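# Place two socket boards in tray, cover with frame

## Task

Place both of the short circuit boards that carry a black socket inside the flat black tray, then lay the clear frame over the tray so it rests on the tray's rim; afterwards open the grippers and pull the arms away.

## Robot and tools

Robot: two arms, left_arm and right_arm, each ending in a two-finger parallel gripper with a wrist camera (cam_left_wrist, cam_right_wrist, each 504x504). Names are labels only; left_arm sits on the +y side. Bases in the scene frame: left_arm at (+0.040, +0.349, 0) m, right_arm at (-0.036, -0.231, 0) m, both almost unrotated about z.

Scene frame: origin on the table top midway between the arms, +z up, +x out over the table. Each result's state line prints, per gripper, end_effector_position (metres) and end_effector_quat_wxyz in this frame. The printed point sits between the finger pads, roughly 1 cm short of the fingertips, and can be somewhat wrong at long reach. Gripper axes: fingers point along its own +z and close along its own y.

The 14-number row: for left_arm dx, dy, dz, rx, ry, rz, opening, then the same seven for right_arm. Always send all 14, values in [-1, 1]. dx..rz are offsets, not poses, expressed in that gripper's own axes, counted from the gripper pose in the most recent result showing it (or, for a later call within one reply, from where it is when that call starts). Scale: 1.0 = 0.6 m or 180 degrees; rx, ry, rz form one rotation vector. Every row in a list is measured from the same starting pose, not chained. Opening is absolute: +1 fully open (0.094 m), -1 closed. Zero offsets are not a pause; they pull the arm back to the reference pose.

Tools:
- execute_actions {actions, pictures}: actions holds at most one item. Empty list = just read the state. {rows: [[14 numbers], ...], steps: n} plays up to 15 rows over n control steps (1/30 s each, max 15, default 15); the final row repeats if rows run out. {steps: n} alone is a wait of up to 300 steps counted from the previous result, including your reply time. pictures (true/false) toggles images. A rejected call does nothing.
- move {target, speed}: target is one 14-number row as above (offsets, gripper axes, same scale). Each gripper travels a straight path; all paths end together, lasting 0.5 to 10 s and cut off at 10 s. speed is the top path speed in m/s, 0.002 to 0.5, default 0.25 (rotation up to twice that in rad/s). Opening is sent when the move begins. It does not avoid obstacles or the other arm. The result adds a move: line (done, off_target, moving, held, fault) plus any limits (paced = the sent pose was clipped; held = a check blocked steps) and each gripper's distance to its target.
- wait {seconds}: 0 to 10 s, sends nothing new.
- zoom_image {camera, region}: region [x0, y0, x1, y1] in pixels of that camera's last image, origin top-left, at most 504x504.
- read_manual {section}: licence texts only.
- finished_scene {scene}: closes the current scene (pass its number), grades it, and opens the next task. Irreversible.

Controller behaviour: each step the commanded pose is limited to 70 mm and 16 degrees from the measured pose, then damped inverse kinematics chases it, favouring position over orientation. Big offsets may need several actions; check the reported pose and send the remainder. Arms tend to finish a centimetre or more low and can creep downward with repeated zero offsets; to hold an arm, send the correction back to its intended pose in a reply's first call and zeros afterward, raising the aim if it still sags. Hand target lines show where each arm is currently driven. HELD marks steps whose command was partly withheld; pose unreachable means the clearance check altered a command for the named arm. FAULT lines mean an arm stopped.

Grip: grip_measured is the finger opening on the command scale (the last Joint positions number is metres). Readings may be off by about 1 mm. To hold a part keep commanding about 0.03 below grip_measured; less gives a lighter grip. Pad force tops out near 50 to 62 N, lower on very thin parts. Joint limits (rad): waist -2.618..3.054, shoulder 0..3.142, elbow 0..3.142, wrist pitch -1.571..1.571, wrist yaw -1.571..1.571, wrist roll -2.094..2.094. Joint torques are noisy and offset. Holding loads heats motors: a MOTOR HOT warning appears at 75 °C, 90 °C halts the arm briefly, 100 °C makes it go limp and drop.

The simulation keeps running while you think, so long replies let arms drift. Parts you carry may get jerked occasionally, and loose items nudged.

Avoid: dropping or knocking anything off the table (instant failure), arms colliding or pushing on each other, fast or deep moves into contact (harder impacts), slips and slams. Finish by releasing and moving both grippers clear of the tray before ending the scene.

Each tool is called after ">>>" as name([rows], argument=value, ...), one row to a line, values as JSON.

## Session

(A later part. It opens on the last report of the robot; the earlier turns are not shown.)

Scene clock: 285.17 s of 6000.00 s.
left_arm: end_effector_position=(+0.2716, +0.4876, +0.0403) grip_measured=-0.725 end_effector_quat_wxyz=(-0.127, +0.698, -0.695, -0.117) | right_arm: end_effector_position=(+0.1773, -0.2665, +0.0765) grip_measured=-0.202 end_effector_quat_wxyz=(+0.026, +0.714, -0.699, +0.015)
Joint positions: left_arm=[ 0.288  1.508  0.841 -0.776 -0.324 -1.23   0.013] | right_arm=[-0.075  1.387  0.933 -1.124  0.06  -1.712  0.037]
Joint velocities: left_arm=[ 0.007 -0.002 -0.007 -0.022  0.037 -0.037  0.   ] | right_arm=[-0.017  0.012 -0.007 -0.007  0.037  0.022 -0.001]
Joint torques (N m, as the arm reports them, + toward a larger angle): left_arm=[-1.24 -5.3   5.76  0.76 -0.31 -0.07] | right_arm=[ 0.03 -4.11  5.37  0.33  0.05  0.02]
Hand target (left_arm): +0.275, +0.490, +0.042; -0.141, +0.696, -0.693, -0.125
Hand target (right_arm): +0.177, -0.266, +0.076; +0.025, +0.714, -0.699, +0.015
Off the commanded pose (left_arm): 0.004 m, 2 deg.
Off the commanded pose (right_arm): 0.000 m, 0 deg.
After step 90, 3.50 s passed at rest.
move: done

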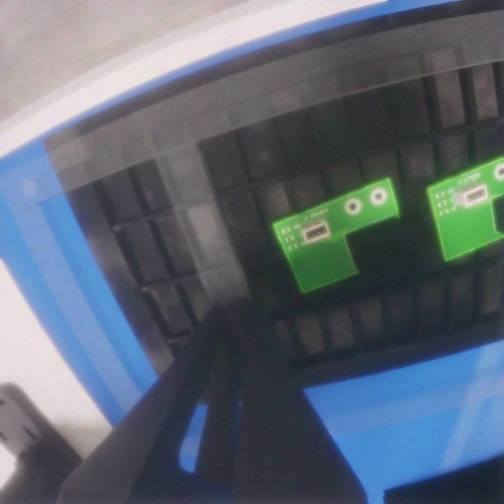

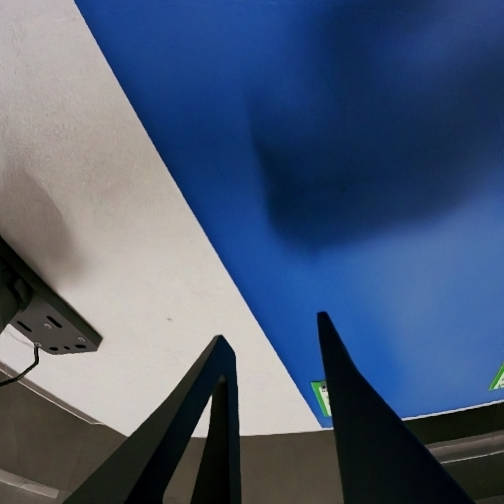

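>>> move(target=[-0.006,-0.02,0.016,0.002,-0.008,-0.01,-0.76,0,0,0,0,0,0,-0.2], speed=0.02)

Scene clock: 289.43 s of 6000.00 s.
left_arm: end_effector_position=(+0.2770, +0.4891, +0.0283) grip_measured=-0.725 end_effector_quat_wxyz=(-0.123, +0.705, -0.689, -0.117) | right_arm: end_effector_position=(+0.1773, -0.2666, +0.0765) grip_measured=-0.202 end_effector_quat_wxyz=(+0.026, +0.714, -0.699, +0.016)
Joint positions: left_arm=[ 0.288  1.561  0.841 -0.734 -0.322 -1.252  0.013] | right_arm=[-0.075  1.387  0.933 -1.124  0.06  -1.712  0.037]
Joint velocities: left_arm=[ 0.007  0.012  0.007 -0.037 -0.007  0.051  0.001] | right_arm=[-0.002 -0.002  0.017 -0.066 -0.007 -0.037 -0.001]
Joint torques (N m, as the arm reports them, + toward a larger angle): left_arm=[-0.64 -5.42  7.29  0.67 -0.43 -0.1 ] | right_arm=[ 0.02 -4.15  5.35  0.33  0.05  0.02]
Hand target (left_arm): +0.284, +0.494, +0.033; -0.140, +0.707, -0.683, -0.121
Hand target (right_arm): +0.177, -0.266, +0.076; +0.026, +0.714, -0.699, +0.015
Off the commanded pose (left_arm): 0.010 m, 2 deg.
Off the commanded pose (right_arm): 0.000 m, 0 deg.
After step 90, 0.03 s passed at rest.
move: done

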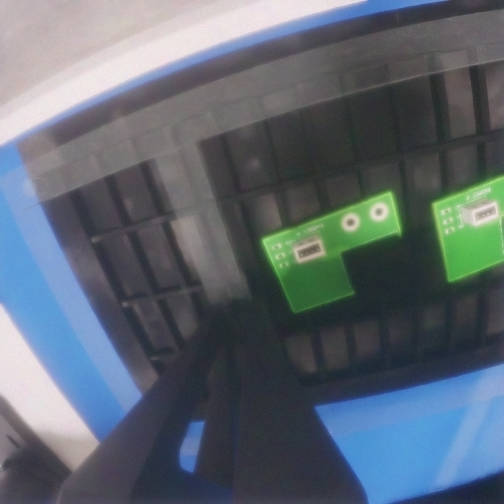

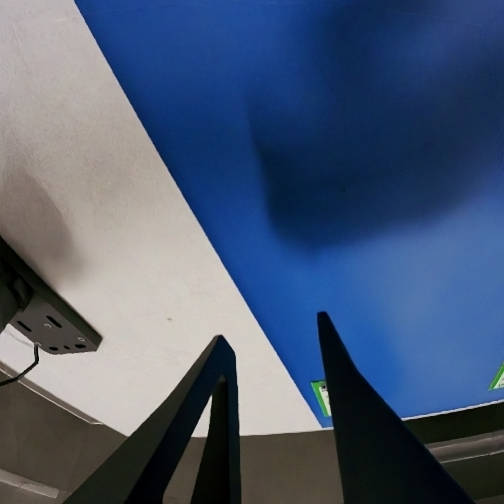

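>>> move(target=[-0.025,-0.016,-0.006,0.004,-0.01,0,-0.76,0,0,0,0,0,0,-0.2], speed=0.02)

Scene clock: 293.33 s of 6000.00 s.
left_arm: end_effector_position=(+0.2795, +0.4924, +0.0289) grip_measured=-0.725 end_effector_quat_wxyz=(-0.123, +0.703, -0.691, -0.118) | right_arm: end_effector_position=(+0.1772, -0.2667, +0.0765) grip_measured=-0.202 end_effector_quat_wxyz=(+0.026, +0.714, -0.699, +0.016)
Joint positions: left_arm=[ 0.297  1.573  0.854 -0.733 -0.321 -1.237  0.013] | right_arm=[-0.075  1.387  0.933 -1.124  0.061 -1.712  0.037]
Joint velocities: left_arm=[ 0.002  0.002 -0.017 -0.051  0.007  0.007 -0.001] | right_arm=[ 0.002 -0.007  0.017 -0.037  0.022 -0.037 -0.001]
Joint torques (N m, as the arm reports them, + toward a larger angle): left_arm=[ 0.87 -5.31  8.55  0.54 -0.37  0.15] | right_arm=[ 0.03 -4.13  5.35  0.33  0.04  0.02]
Hand target (left_arm): +0.286, +0.502, +0.037; -0.138, +0.702, -0.687, -0.124
Hand target (right_arm): +0.177, -0.267, +0.077; +0.026, +0.714, -0.699, +0.016
Off the commanded pose (left_arm): 0.014 m, 2 deg.
Off the commanded pose (right_arm): 0.000 m, 0 deg.
move: off_target (left_arm)

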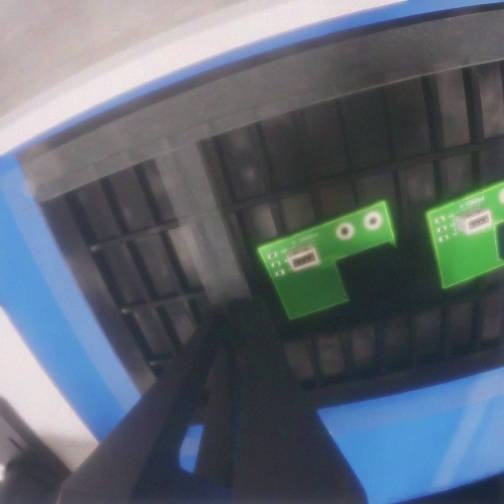

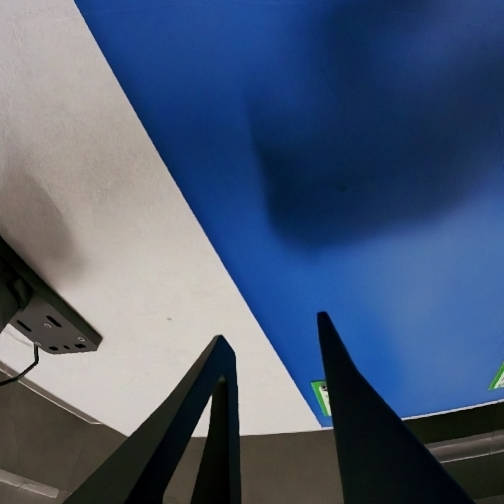

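>>> move(target=[-0.018,-0.018,-0.004,0.004,-0.01,0,-0.76,0,0,0,0,0,0,-0.2], speed=0.02)

>>> move(target=[0,0,0.008,0,0,0,-0.76,0,0,0,0,0,0,-0.2], speed=0.01)

Scene clock: 297.57 s of 6000.00 s.
left_arm: end_effector_position=(+0.2823, +0.4937, +0.0280) grip_measured=-0.725 end_effector_quat_wxyz=(-0.122, +0.703, -0.691, -0.119) | right_arm: end_effector_position=(+0.1772, -0.2668, +0.0765) grip_measured=-0.202 end_effector_quat_wxyz=(+0.027, +0.714, -0.699, +0.016)
Joint positions: left_arm=[ 0.297  1.588  0.866 -0.731 -0.323 -1.237  0.013] | right_arm=[-0.075  1.387  0.933 -1.124  0.062 -1.712  0.037]
Joint velocities: left_arm=[ 0.007 -0.002 -0.002 -0.037  0.051 -0.037 -0.   ] | right_arm=[-0.017  0.007  0.002 -0.022 -0.037 -0.066  0.   ]
Joint torques (N m, as the arm reports them, + toward a larger angle): left_arm=[ 0.43 -5.5   8.4   0.56 -0.37  0.08] | right_arm=[ 0.07 -4.14  5.34  0.33  0.05  0.02]
Hand target (left_arm): +0.290, +0.502, +0.035; -0.138, +0.700, -0.689, -0.125
Hand target (right_arm): +0.177, -0.267, +0.077; +0.026, +0.714, -0.699, +0.016
Off the commanded pose (left_arm): 0.013 m, 2 deg.
Off the commanded pose (right_arm): 0.000 m, 0 deg.
After step 90, 0.17 s passed at rest.
move: off_target (left_arm)

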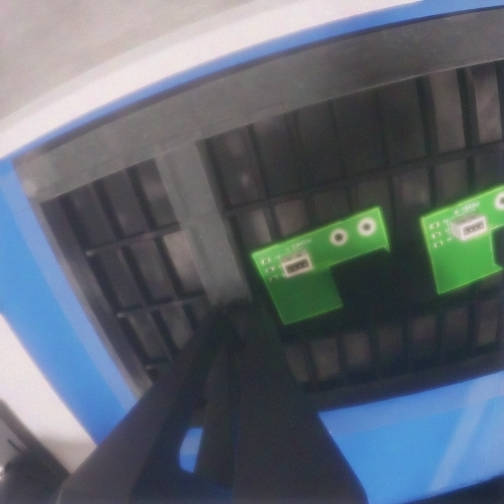

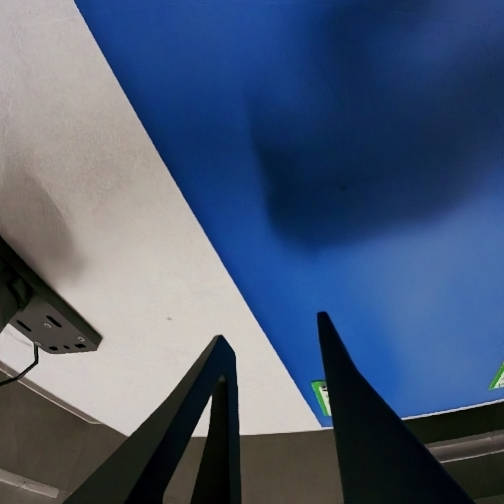

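Scene clock: 298.27 s of 6000.00 s.
left_arm: end_effector_position=(+0.2840, +0.4940, +0.0268) grip_measured=-0.725 end_effector_quat_wxyz=(-0.124, +0.703, -0.691, -0.118) | right_arm: end_effector_position=(+0.1772, -0.2669, +0.0765) grip_measured=-0.202 end_effector_quat_wxyz=(+0.027, +0.714, -0.699, +0.016)
Joint positions: left_arm=[ 0.297  1.593  0.866 -0.722 -0.322 -1.237  0.013] | right_arm=[-0.075  1.387  0.933 -1.124  0.062 -1.712  0.037]
Joint velocities: left_arm=[ 0.002 -0.007  0.002  0.066 -0.007 -0.022  0.   ] | right_arm=[-0.017 -0.027  0.002  0.095 -0.007 -0.051 -0.   ]
Joint torques (N m, as the arm reports them, + toward a larger angle): left_arm=[ 0.43 -5.6   5.18  0.67 -0.05  0.08] | right_arm=[ 0.01 -4.13  5.33  0.33  0.05  0.02]
Hand target (left_arm): +0.282, +0.495, +0.023; -0.122, +0.703, -0.691, -0.119
Hand target (right_arm): +0.177, -0.267, +0.077; +0.027, +0.714, -0.699, +0.016
Off the commanded pose (left_arm): 0.004 m, 0 deg.
Off the commanded pose (right_arm): 0.000 m, 0 deg.
move: done

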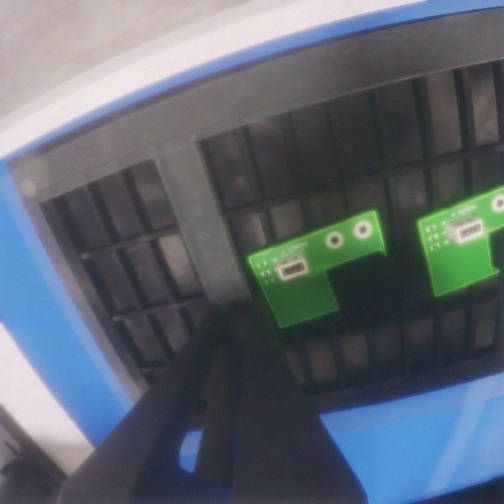

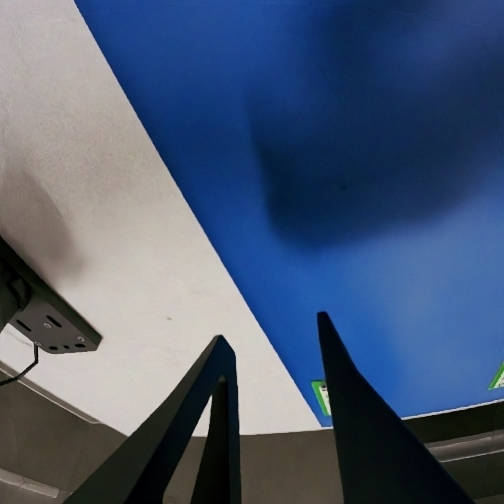

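>>> move(target=[0,0,0,0,0,0,-0.55,0,0,0,0,0,0,-0.2])

>>> move(target=[0,-0.02,-0.2,0,0,0,-0.55,0,0,0,0,0,0,-0.2], speed=0.1)

>>> zoom_image(camera="cam_left_wrist", region=[80,0,504,320])

Scene clock: 302.60 s of 6000.00 s.
left_arm: end_effector_position=(+0.2842, +0.4936, +0.0266) grip_measured=-0.552 end_effector_quat_wxyz=(-0.123, +0.703, -0.691, -0.116) | right_arm: end_effector_position=(+0.1772, -0.2671, +0.0765) grip_measured=-0.202 end_effector_quat_wxyz=(+0.027, +0.714, -0.699, +0.016)
Joint positions: left_arm=[ 0.297  1.593  0.866 -0.722 -0.319 -1.237  0.021] | right_arm=[-0.075  1.387  0.933 -1.124  0.063 -1.712  0.037]
Joint velocities: left_arm=[-0.002  0.007 -0.017 -0.007  0.037  0.051 -0.001] | right_arm=[-0.022 -0.002  0.022  0.095  0.007 -0.066  0.   ]
Joint torques (N m, as the arm reports them, + toward a larger angle): left_arm=[ 0.08 -6.04  5.72  0.55 -0.14  0.07] | right_arm=[ 0.01 -4.11  5.33  0.33  0.05  0.01]
Hand target (left_arm): +0.284, +0.494, +0.027; -0.124, +0.703, -0.691, -0.118
Hand target (right_arm): +0.177, -0.267, +0.077; +0.027, +0.714, -0.699, +0.016
Off the commanded pose (left_arm): 0.000 m, 0 deg.
Off the commanded pose (right_arm): 0.000 m, 0 deg.
After step 90, 0.63 s passed at rest.
move: done

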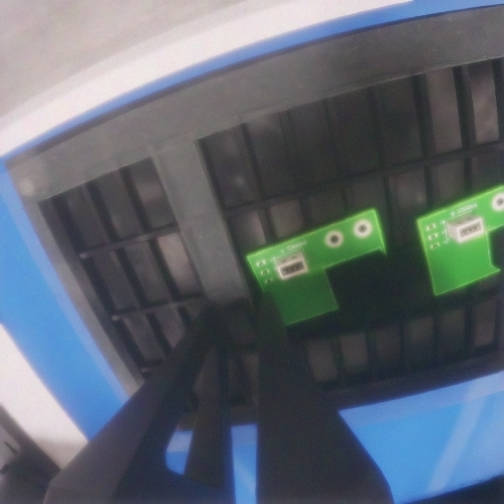

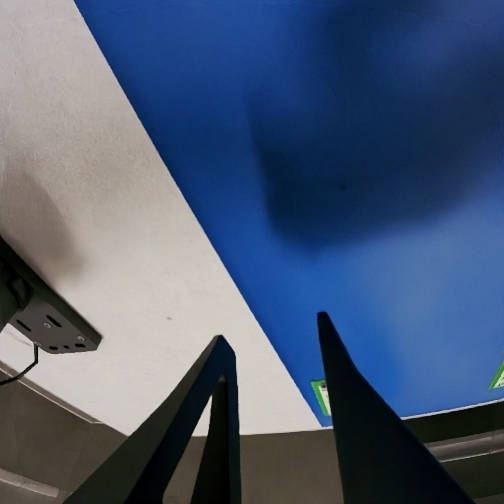

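Scene clock: 304.40 s of 6000.00 s.
left_arm: end_effector_position=(+0.2905, +0.4537, +0.1269) grip_measured=-0.552 end_effector_quat_wxyz=(-0.103, +0.701, -0.695, -0.121) | right_arm: end_effector_position=(+0.1772, -0.2672, +0.0765) grip_measured=-0.202 end_effector_quat_wxyz=(+0.027, +0.714, -0.699, +0.017)
Joint positions: left_arm=[ 0.15   1.516  1.213 -1.234 -0.318 -1.389  0.021] | right_arm=[-0.075  1.387  0.933 -1.124  0.064 -1.712  0.037]
Joint velocities: left_arm=[ 0.012  0.002 -0.007 -0.022 -0.022 -0.007  0.   ] | right_arm=[-0.007 -0.012  0.017 -0.022 -0.007 -0.022  0.001]
Joint torques (N m, as the arm reports them, + toward a larger angle): left_arm=[-1.   -7.41  9.08  0.25 -0.31 -0.07] | right_arm=[ 0.03 -4.13  5.35  0.33  0.03  0.02]
Hand target (left_arm): +0.294, +0.454, +0.140; -0.124, +0.703, -0.691, -0.116
Hand target (right_arm): +0.177, -0.267, +0.077; +0.027, +0.714, -0.699, +0.016
Off the commanded pose (left_arm): 0.014 m, 2 deg.
Off the commanded pose (right_arm): 0.000 m, 0 deg.
move: off_target (left_arm)

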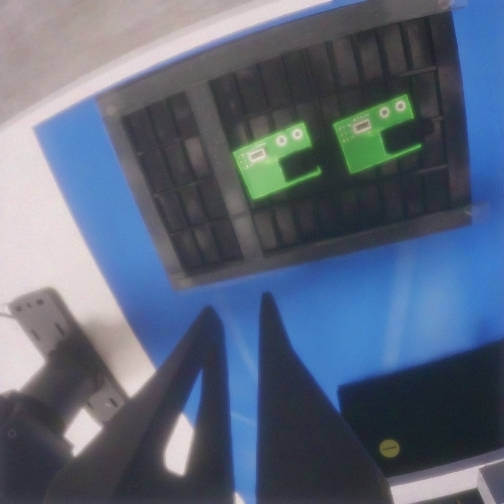

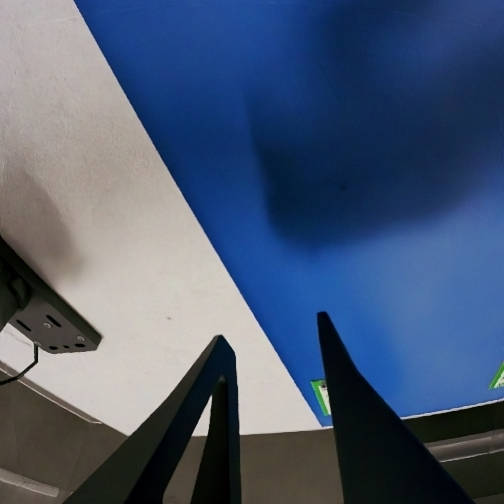

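Region (80, 0, 504, 320) of cam_left_wrist's 504x504 image, scaled by 1.189, with more detail than that image has; it fills the top 380 rows of this view, and the rest is white.

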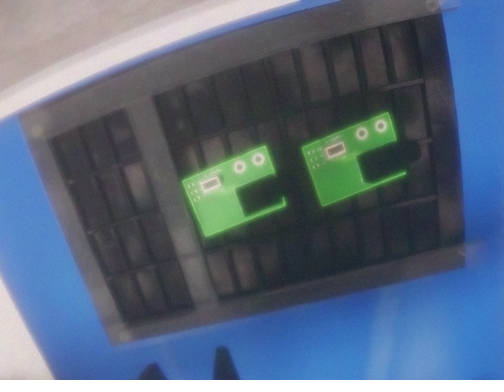

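Check the far feet from above.

>>> move(target=[-0.02,-0.2,0,0,0,0,-0.55,0,0,0,0,0,0,-0.2])

>>> zoom_image(camera="cam_left_wrist", region=[120,0,440,320])

Scene clock: 308.60 s of 6000.00 s.
left_arm: end_effector_position=(+0.4055, +0.4685, +0.1170) grip_measured=-0.552 end_effector_quat_wxyz=(-0.091, +0.699, -0.698, -0.126) | right_arm: end_effector_position=(+0.1772, -0.2673, +0.0765) grip_measured=-0.202 end_effector_quat_wxyz=(+0.028, +0.714, -0.699, +0.017)
Joint positions: left_arm=[ 0.135  1.99   1.738 -1.316 -0.313 -1.402  0.021] | right_arm=[-0.075  1.387  0.933 -1.124  0.064 -1.712  0.037]
Joint velocities: left_arm=[-0.022  0.002 -0.002 -0.037 -0.037  0.051 -0.   ] | right_arm=[ 0.017 -0.017  0.017 -0.037 -0.037 -0.066  0.   ]
Joint torques (N m, as the arm reports them, + toward a larger angle): left_arm=[ -0.76 -10.52   9.08   0.16  -0.21  -0.06] | right_arm=[ 0.05 -4.15  5.33  0.32  0.05  0.02]
Hand target (left_arm): +0.410, +0.467, +0.128; -0.104, +0.701, -0.695, -0.121
Hand target (right_arm): +0.177, -0.267, +0.077; +0.027, +0.714, -0.699, +0.017
Off the commanded pose (left_arm): 0.012 m, 2 deg.
Off the commanded pose (right_arm): 0.000 m, 0 deg.
After step 90, 0.03 s passed at rest.
move: off_target (left_arm)

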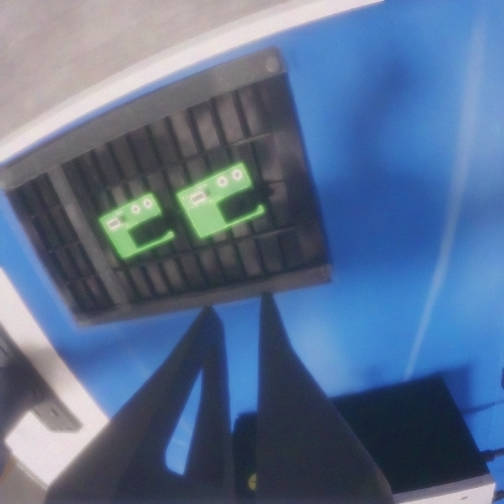

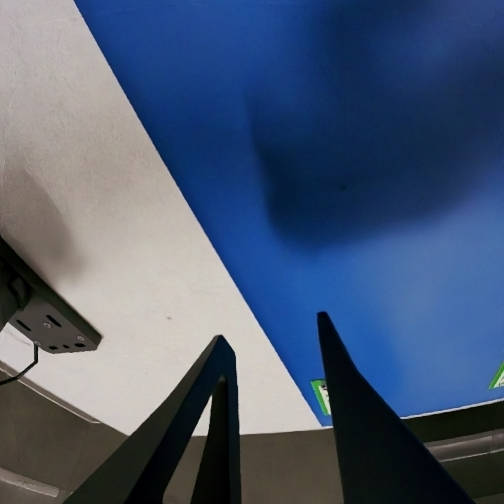

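Region (120, 0, 440, 320) of cam_left_wrist's 504x504 image, scaled by 1.575, with more detail than that image has.

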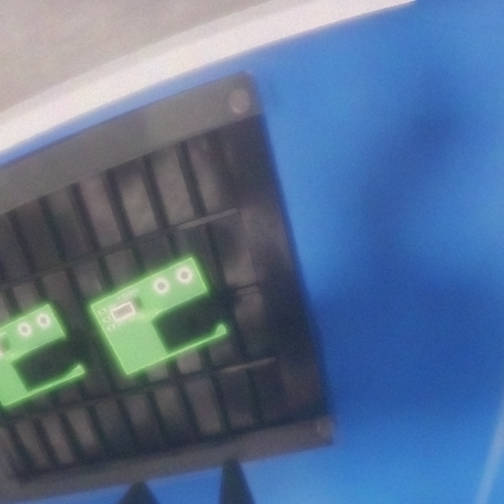

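All four feet are on the rim.

>>> move(target=[0.1,0.35,-0.1,0,0,0,-0.55,0,0,0,0,0,0,-0.2])

>>> finished_scene(scene=1)

Scene clock: 312.17 s of 6000.00 s.
left_arm: end_effector_position=(+0.2035, +0.3921, +0.1659) grip_measured=-0.552 end_effector_quat_wxyz=(-0.092, +0.698, -0.699, -0.122) | right_arm: end_effector_position=(+0.1772, -0.2674, +0.0766) grip_measured=-0.202 end_effector_quat_wxyz=(+0.028, +0.714, -0.699, +0.017)
Joint positions: left_arm=[-0.102  1.21   1.13  -1.556 -0.299 -1.646  0.021] | right_arm=[-0.075  1.387  0.933 -1.124  0.065 -1.712  0.037]
Joint velocities: left_arm=[-0.002  0.007 -0.007  0.037  0.007  0.007  0.   ] | right_arm=[ 0.012  0.002 -0.002 -0.037  0.037 -0.066 -0.   ]
Joint torques (N m, as the arm reports them, + toward a larger angle): left_arm=[-0.96 -3.65  5.45  0.12 -0.21 -0.03] | right_arm=[ 0.03 -4.12  5.35  0.33  0.06  0.02]
Hand target (left_arm): +0.199, +0.392, +0.167; -0.092, +0.699, -0.698, -0.126
Hand target (right_arm): +0.177, -0.267, +0.077; +0.028, +0.714, -0.699, +0.017
Off the commanded pose (left_arm): 0.005 m, 1 deg.
Off the commanded pose (right_arm): 0.000 m, 0 deg.
move: done

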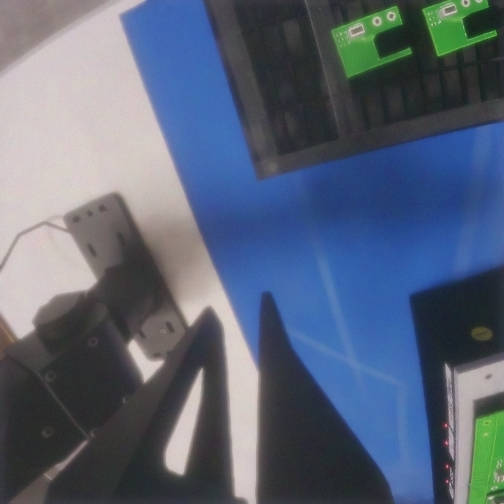

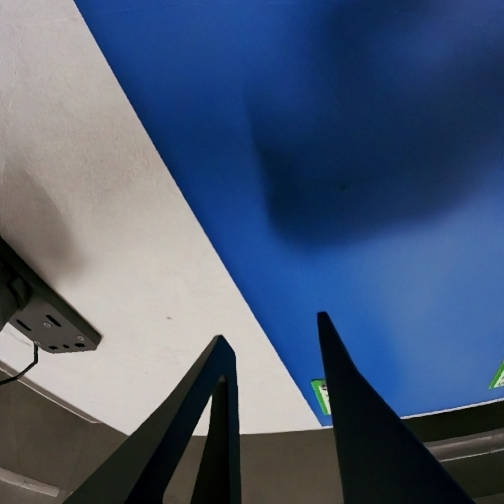

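The scene is finished: the task was done.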